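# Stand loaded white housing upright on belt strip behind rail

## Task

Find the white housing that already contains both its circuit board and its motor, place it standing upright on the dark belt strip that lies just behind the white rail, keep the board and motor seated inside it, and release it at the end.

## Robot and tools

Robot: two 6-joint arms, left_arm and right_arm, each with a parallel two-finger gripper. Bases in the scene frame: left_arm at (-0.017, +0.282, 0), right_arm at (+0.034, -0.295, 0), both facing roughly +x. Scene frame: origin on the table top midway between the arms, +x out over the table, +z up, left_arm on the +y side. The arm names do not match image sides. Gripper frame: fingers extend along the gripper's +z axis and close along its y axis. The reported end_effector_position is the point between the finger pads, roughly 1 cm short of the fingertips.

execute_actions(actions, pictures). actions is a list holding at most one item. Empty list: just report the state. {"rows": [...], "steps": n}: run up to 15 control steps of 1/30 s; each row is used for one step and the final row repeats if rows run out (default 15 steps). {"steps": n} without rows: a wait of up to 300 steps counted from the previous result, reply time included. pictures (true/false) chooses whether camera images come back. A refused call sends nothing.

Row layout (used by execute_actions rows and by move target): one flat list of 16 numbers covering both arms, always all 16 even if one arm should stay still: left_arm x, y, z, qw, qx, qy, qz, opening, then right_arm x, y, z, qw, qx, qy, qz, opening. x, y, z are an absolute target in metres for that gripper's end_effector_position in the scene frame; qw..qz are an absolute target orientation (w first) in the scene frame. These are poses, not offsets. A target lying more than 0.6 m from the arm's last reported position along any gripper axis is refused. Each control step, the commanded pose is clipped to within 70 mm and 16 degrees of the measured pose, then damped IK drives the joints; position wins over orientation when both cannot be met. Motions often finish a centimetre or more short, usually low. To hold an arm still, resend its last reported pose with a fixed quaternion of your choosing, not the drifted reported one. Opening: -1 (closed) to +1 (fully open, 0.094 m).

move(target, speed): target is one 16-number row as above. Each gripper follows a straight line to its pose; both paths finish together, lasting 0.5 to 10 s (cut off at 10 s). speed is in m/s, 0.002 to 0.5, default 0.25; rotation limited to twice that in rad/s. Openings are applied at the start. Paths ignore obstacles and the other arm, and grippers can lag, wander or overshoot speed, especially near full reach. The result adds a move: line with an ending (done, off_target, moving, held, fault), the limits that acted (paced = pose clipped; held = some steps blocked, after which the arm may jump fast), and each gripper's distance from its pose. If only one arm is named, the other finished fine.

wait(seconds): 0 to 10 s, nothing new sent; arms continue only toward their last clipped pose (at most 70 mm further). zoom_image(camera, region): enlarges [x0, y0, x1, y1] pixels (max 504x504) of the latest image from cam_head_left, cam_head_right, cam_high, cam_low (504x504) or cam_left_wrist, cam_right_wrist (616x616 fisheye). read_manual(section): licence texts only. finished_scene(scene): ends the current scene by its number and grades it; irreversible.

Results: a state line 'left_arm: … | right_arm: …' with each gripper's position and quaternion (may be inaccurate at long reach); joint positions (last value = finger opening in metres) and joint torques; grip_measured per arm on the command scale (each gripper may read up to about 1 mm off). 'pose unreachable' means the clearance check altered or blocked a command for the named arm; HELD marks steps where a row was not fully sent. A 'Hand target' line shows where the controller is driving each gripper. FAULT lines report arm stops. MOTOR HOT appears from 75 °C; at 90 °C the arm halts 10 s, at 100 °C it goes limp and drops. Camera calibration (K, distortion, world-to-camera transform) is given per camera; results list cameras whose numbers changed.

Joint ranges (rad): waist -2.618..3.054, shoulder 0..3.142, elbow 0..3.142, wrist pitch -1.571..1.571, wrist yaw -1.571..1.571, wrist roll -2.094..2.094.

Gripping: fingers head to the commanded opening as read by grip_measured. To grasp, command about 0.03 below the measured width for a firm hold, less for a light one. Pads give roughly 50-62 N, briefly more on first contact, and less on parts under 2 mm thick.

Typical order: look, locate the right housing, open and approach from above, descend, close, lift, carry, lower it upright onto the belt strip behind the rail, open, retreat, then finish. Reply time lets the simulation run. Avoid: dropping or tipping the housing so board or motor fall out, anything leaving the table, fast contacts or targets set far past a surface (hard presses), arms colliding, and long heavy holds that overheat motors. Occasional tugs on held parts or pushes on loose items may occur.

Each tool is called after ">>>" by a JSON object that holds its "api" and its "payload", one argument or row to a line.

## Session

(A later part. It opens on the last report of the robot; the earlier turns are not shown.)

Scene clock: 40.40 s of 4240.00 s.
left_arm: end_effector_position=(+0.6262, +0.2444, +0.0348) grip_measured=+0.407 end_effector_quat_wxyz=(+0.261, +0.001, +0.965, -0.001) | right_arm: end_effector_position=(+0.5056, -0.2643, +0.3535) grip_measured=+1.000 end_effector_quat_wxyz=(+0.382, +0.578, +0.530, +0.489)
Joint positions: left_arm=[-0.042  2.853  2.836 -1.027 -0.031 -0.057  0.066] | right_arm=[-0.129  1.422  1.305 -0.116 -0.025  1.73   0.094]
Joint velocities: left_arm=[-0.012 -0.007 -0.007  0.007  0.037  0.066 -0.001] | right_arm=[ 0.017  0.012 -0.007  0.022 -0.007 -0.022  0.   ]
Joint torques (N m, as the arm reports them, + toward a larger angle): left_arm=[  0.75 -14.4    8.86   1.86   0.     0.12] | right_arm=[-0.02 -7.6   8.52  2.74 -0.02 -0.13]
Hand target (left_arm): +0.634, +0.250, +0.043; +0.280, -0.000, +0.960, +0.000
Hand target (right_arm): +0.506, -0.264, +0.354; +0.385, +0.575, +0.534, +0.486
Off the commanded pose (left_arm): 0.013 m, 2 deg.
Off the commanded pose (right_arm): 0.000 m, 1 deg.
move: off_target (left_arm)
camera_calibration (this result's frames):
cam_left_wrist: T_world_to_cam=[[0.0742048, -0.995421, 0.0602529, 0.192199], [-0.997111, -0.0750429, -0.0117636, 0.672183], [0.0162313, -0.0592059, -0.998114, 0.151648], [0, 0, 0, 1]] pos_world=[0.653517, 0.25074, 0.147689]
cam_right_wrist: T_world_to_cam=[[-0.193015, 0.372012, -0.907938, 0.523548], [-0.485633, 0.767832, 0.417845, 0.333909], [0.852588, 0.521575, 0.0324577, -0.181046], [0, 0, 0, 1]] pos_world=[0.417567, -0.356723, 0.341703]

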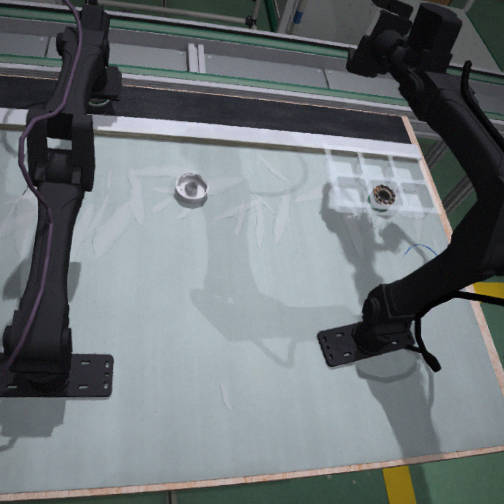

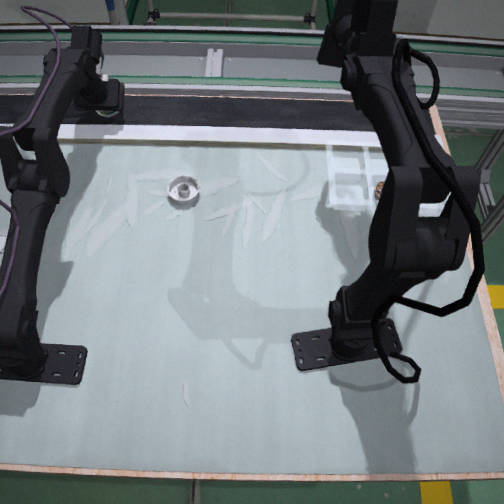

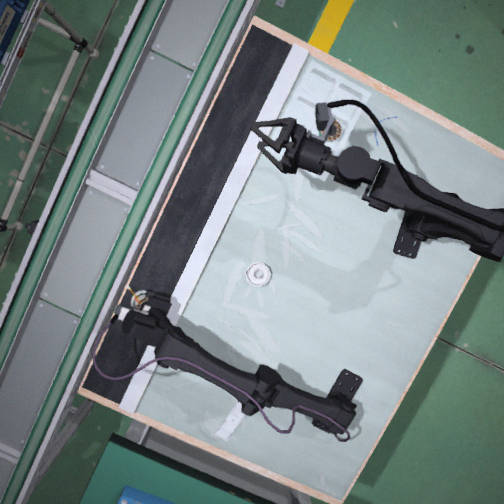

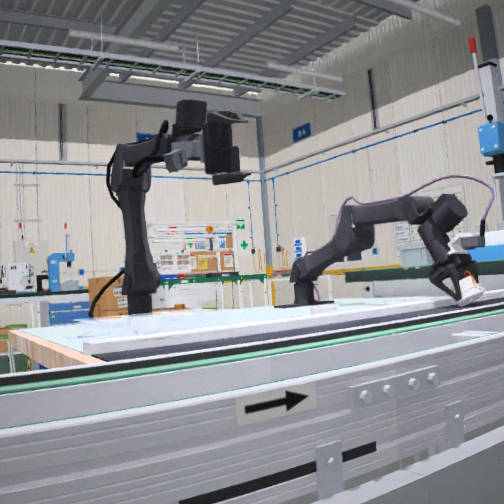

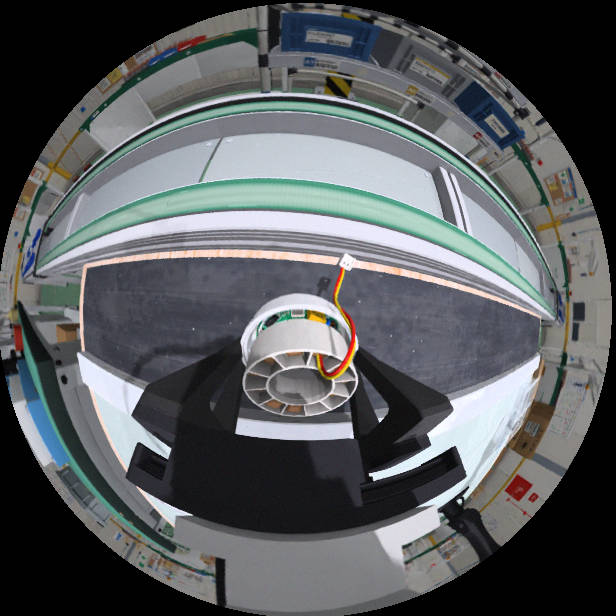

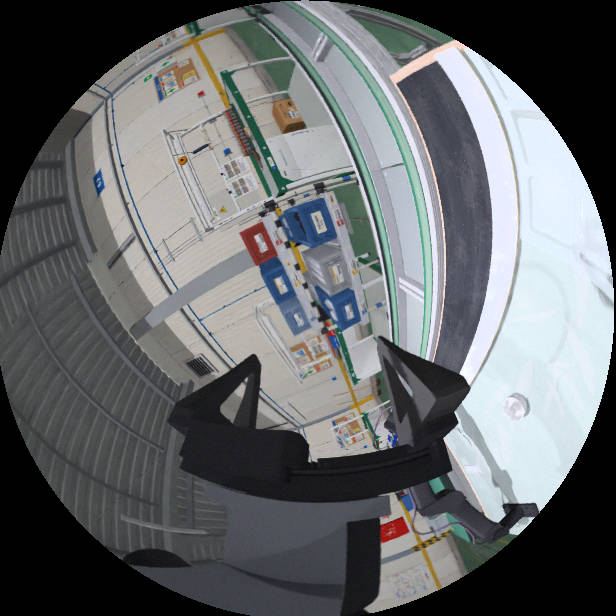

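>>> {"api": "move", "payload": {
  "target": [0.636,0.25,0.034,0.28,0,0.96,0,0.3, 0.5056,-0.2643,0.3535,0.385,0.575,0.534,0.486,1],
  "speed": 0.01
}}

>>> {"api": "move", "payload": {
  "target": [0.636,0.25,0.034,0.28,0,0.96,0,0.6, 0.5056,-0.2643,0.3535,0.385,0.575,0.534,0.486,1],
  "speed": 0.01
}}

>>> {"api": "move", "payload": {
  "target": [0.55,0.25,0.15,0.28,0,0.96,0,1, 0.5056,-0.2643,0.3535,0.385,0.575,0.534,0.486,1],
  "speed": 0.12
}}

>>> {"api": "zoom_image", "payload": {
  "camera": "cam_high",
  "region": [60,230,220,390]
}}

Scene clock: 48.33 s of 4240.00 s.
left_arm: end_effector_position=(+0.6310, +0.2441, +0.0350) grip_measured=+0.407 end_effector_quat_wxyz=(+0.270, +0.001, +0.963, -0.002) | right_arm: end_effector_position=(+0.5056, -0.2643, +0.3535) grip_measured=+1.000 end_effector_quat_wxyz=(+0.382, +0.579, +0.530, +0.489)
Joint positions: left_arm=[-0.042  2.857  2.836 -1.003 -0.031 -0.056  0.066] | right_arm=[-0.129  1.422  1.305 -0.116 -0.025  1.732  0.094]
Joint velocities: left_arm=[ 0.002  0.002 -0.002 -0.022  0.022  0.051 -0.001] | right_arm=[ 0.007 -0.002 -0.022 -0.037 -0.11  -0.125  0.   ]
Joint torques (N m, as the arm reports them, + toward a larger angle): left_arm=[  0.8  -14.18   7.22   1.92  -0.01   0.11] | right_arm=[-0.02 -7.57  8.49  2.73 -0.02 -0.13]
Hand target (left_arm): +0.636, +0.250, +0.034; +0.279, -0.000, +0.960, +0.000
Hand target (right_arm): +0.506, -0.264, +0.354; +0.385, +0.575, +0.534, +0.486
Off the commanded pose (left_arm): 0.008 m, 1 deg.
Off the commanded pose (right_arm): 0.000 m, 1 deg.
After step 90, 2.70 s passed at rest.
move: done
camera_calibration (this result's frames):
cam_left_wrist: T_world_to_cam=[[0.0726603, -0.995375, 0.0628489, 0.192374], [-0.996708, -0.0747409, -0.0314098, 0.677331], [0.0359619, -0.0603598, -0.997529, 0.139591], [0, 0, 0, 1]] pos_world=[0.656104, 0.250534, 0.14843]
cam_right_wrist: T_world_to_cam=[[-0.192996, 0.373071, -0.907508, 0.523665], [-0.485394, 0.767496, 0.418739, 0.333383], [0.852728, 0.521314, 0.0329626, -0.181364], [0, 0, 0, 1]] pos_world=[0.417542, -0.356687, 0.341608]

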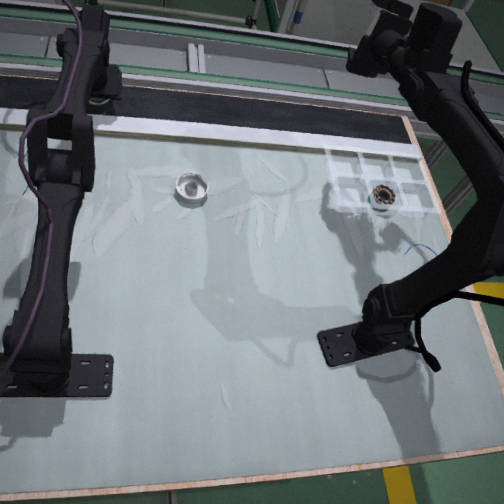

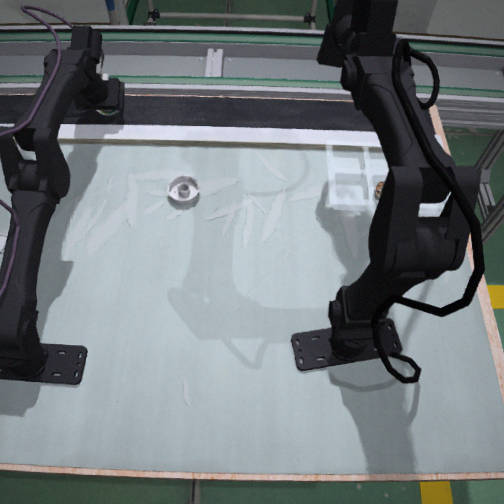

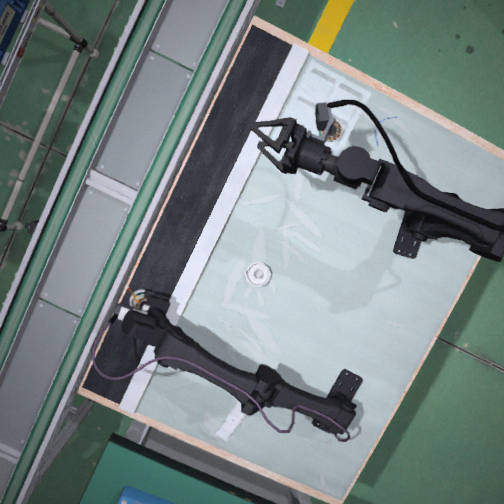

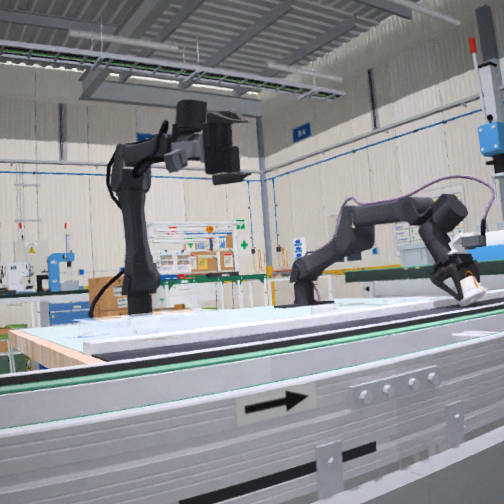

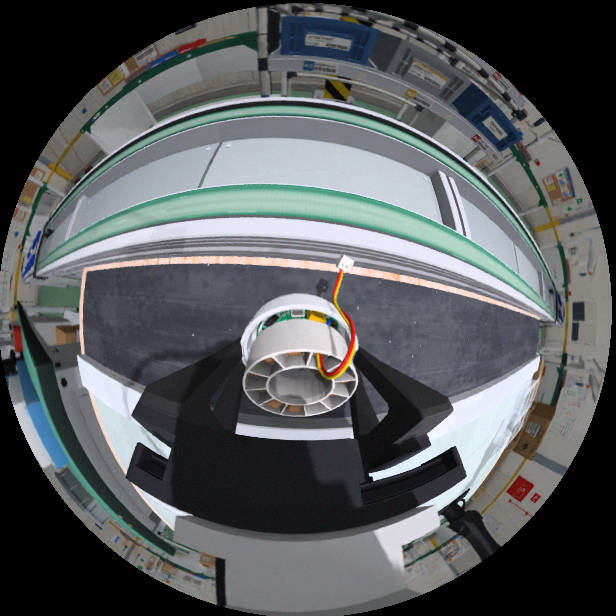

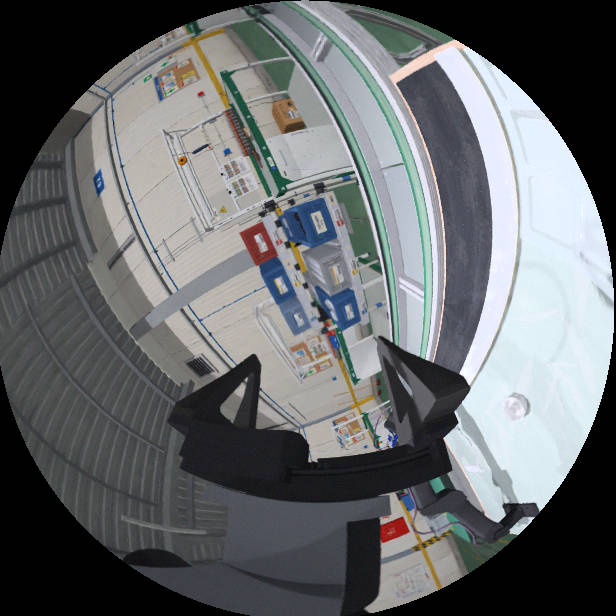

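Scene clock: 49.60 s of 4240.00 s.
left_arm: end_effector_position=(+0.6349, +0.2438, +0.0374) grip_measured=+0.597 end_effector_quat_wxyz=(+0.279, +0.001, +0.960, -0.002) | right_arm: end_effector_position=(+0.5056, -0.2643, +0.3535) grip_measured=+1.000 end_effector_quat_wxyz=(+0.381, +0.579, +0.529, +0.489)
Joint positions: left_arm=[-0.042  2.857  2.836 -0.985 -0.031 -0.056  0.075] | right_arm=[-0.129  1.422  1.305 -0.116 -0.025  1.733  0.094]
Joint velocities: left_arm=[-0.012 -0.017  0.002  0.007 -0.007 -0.051 -0.   ] | right_arm=[ 0.022  0.007  0.012 -0.007 -0.081 -0.066  0.   ]
Joint torques (N m, as the arm reports them, + toward a larger angle): left_arm=[  0.82 -14.36   6.84   1.77  -0.01   0.11] | right_arm=[ 0.02 -7.58  8.5   2.75 -0.03 -0.16]
Hand target (left_arm): +0.636, +0.250, +0.034; +0.279, -0.000, +0.960, +0.000
Hand target (right_arm): +0.506, -0.264, +0.354; +0.385, +0.575, +0.534, +0.486
Off the commanded pose (left_arm): 0.007 m, 0 deg.
Off the commanded pose (right_arm): 0.000 m, 1 deg.
move: done
camera_calibration (this result's frames):
cam_left_wrist: T_world_to_cam=[[0.0714888, -0.995295, 0.0653996, 0.192311], [-0.995969, -0.074791, -0.0495195, 0.681455], [0.0541778, -0.0615958, -0.99663, 0.130529], [0, 0, 0, 1]] pos_world=[0.657888, 0.250413, 0.151258]
cam_right_wrist: T_world_to_cam=[[-0.192976, 0.374129, -0.907076, 0.523783], [-0.485155, 0.767159, 0.419633, 0.332857], [0.852869, 0.521052, 0.0334671, -0.181683], [0, 0, 0, 1]] pos_world=[0.417516, -0.35665, 0.341513]

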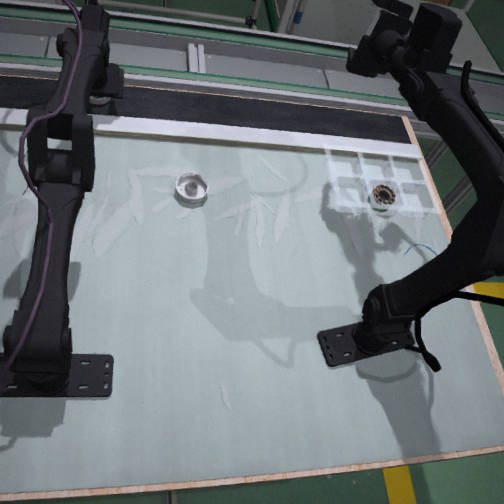

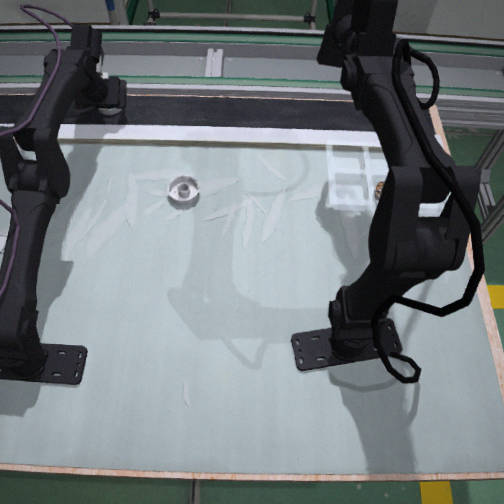

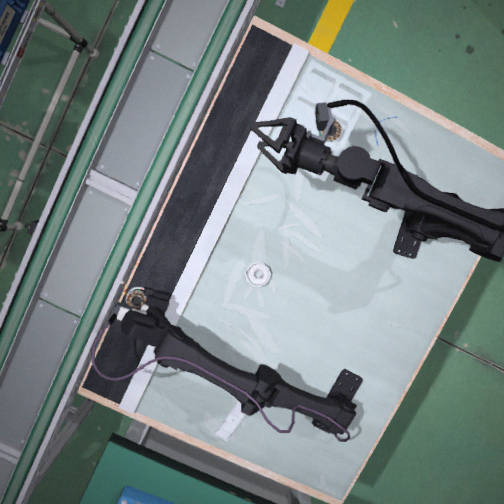

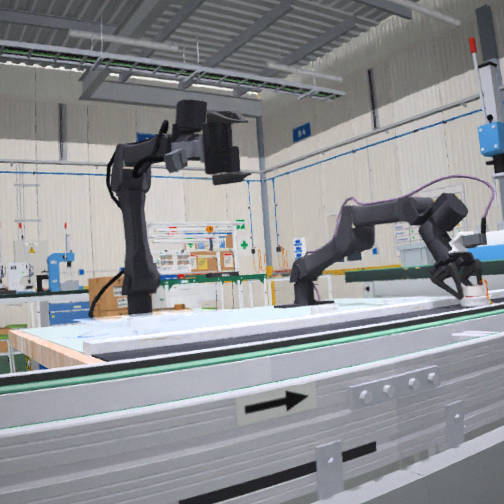

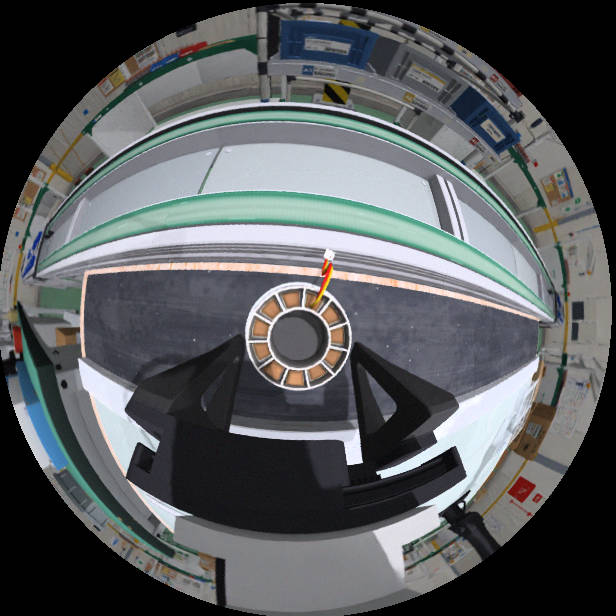

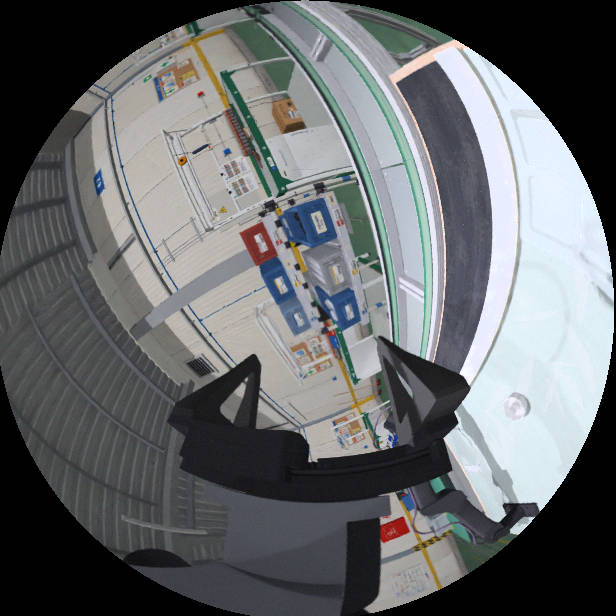

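Scene clock: 51.17 s of 4240.00 s.
left_arm: end_effector_position=(+0.5567, +0.2491, +0.1556) grip_measured=+1.000 end_effector_quat_wxyz=(+0.291, +0.001, +0.957, -0.003) | right_arm: end_effector_position=(+0.5056, -0.2643, +0.3535) grip_measured=+1.000 end_effector_quat_wxyz=(+0.381, +0.579, +0.529, +0.489)
Joint positions: left_arm=[-0.042  2.255  2.17  -0.896 -0.031 -0.056  0.094] | right_arm=[-0.129  1.422  1.305 -0.116 -0.025  1.734  0.094]
Joint velocities: left_arm=[-0.012 -0.002  0.002 -0.081  0.007 -0.081  0.   ] | right_arm=[-0.002 -0.027 -0.012 -0.066 -0.051  0.066  0.   ]
Joint torques (N m, as the arm reports them, + toward a larger angle): left_arm=[ -0.04 -12.43   5.87   1.58  -0.06   0.03] | right_arm=[-0.03 -7.59  8.5   2.74 -0.01 -0.17]
Hand target (left_arm): +0.551, +0.251, +0.150; +0.280, +0.000, +0.960, +0.000
Hand target (right_arm): +0.506, -0.264, +0.354; +0.385, +0.575, +0.534, +0.486
Off the commanded pose (left_arm): 0.009 m, 1 deg.
Off the commanded pose (right_arm): 0.000 m, 1 deg.
move: done
camera_calibration (this result's frames):
cam_left_wrist: T_world_to_cam=[[0.0698285, -0.995182, 0.0688185, 0.195822], [-0.994441, -0.0748947, -0.0740155, 0.612799], [0.0788131, -0.0632675, -0.99488, 0.239247], [0, 0, 0, 1]] pos_world=[0.576862, 0.255911, 0.269903]
cam_right_wrist: T_world_to_cam=[[-0.192956, 0.375187, -0.906644, 0.523899], [-0.484916, 0.76682, 0.420527, 0.332331], [0.853009, 0.520789, 0.0339714, -0.182001], [0, 0, 0, 1]] pos_world=[0.417491, -0.356614, 0.341418]

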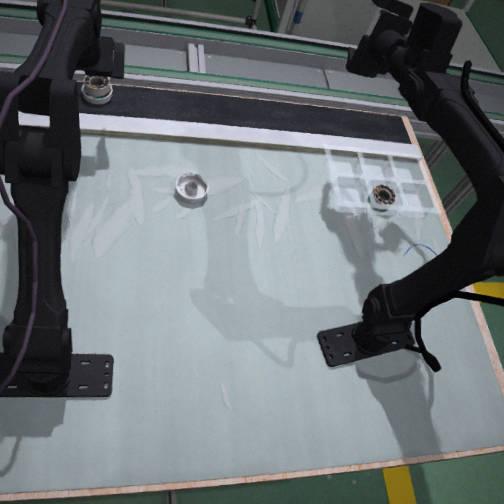

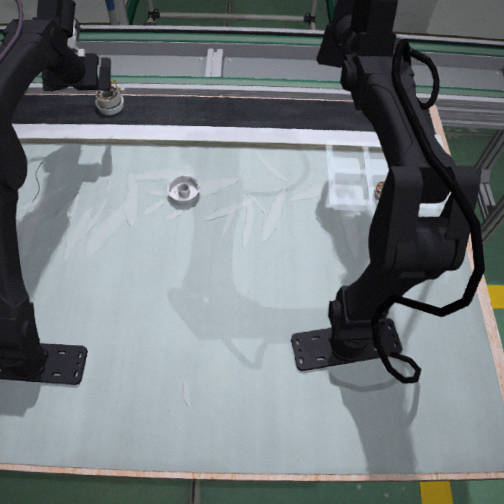

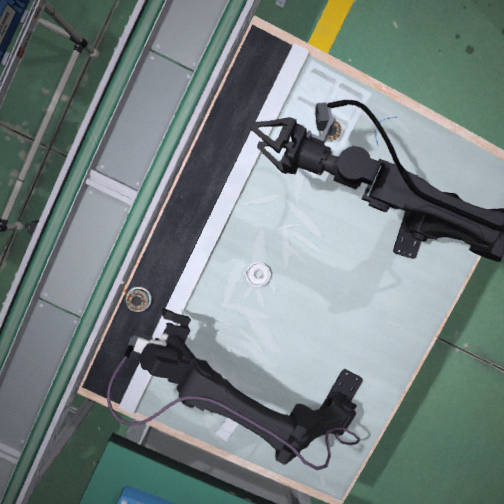

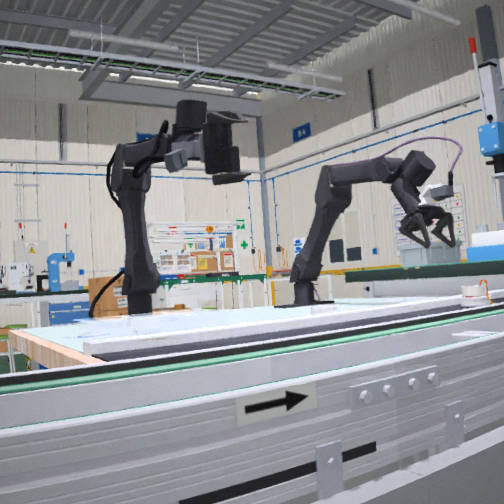

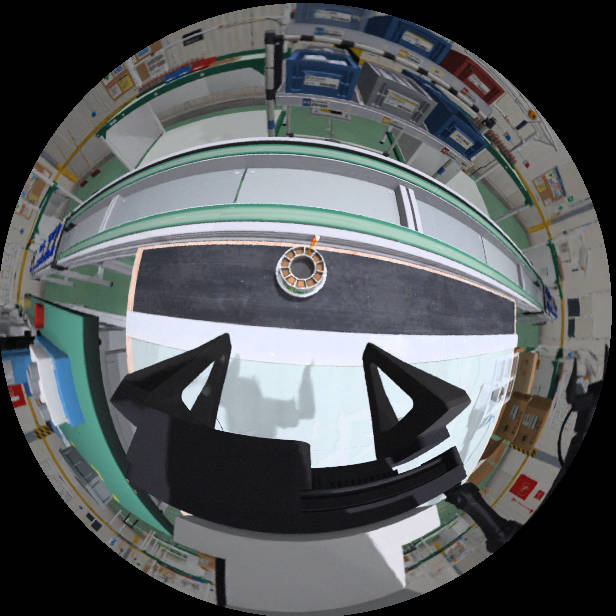

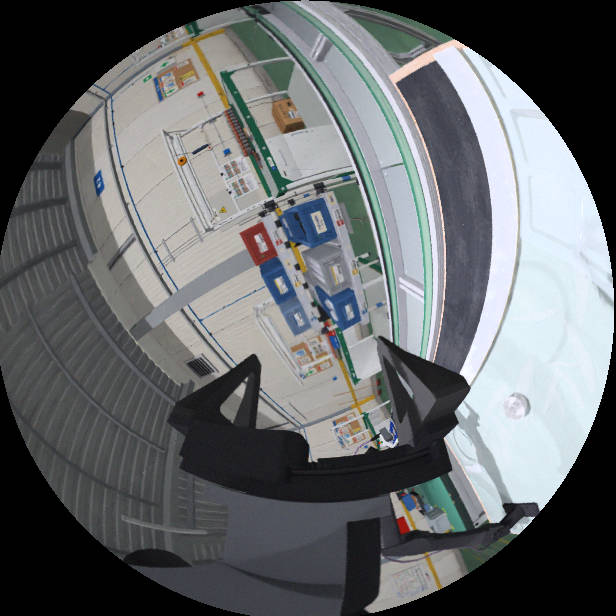

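Region (60, 230, 220, 390) of cam_high's 504x504 image, scaled by 3.150, with more detail than that image has.

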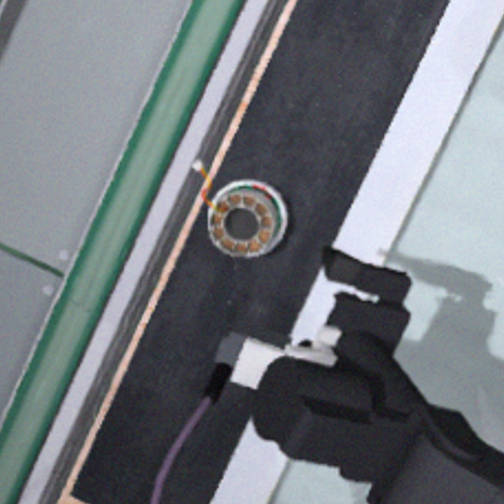

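>>> {"api": "finished_scene", "payload": {
  "scene": 2
}}

The scene is finished: the task was done.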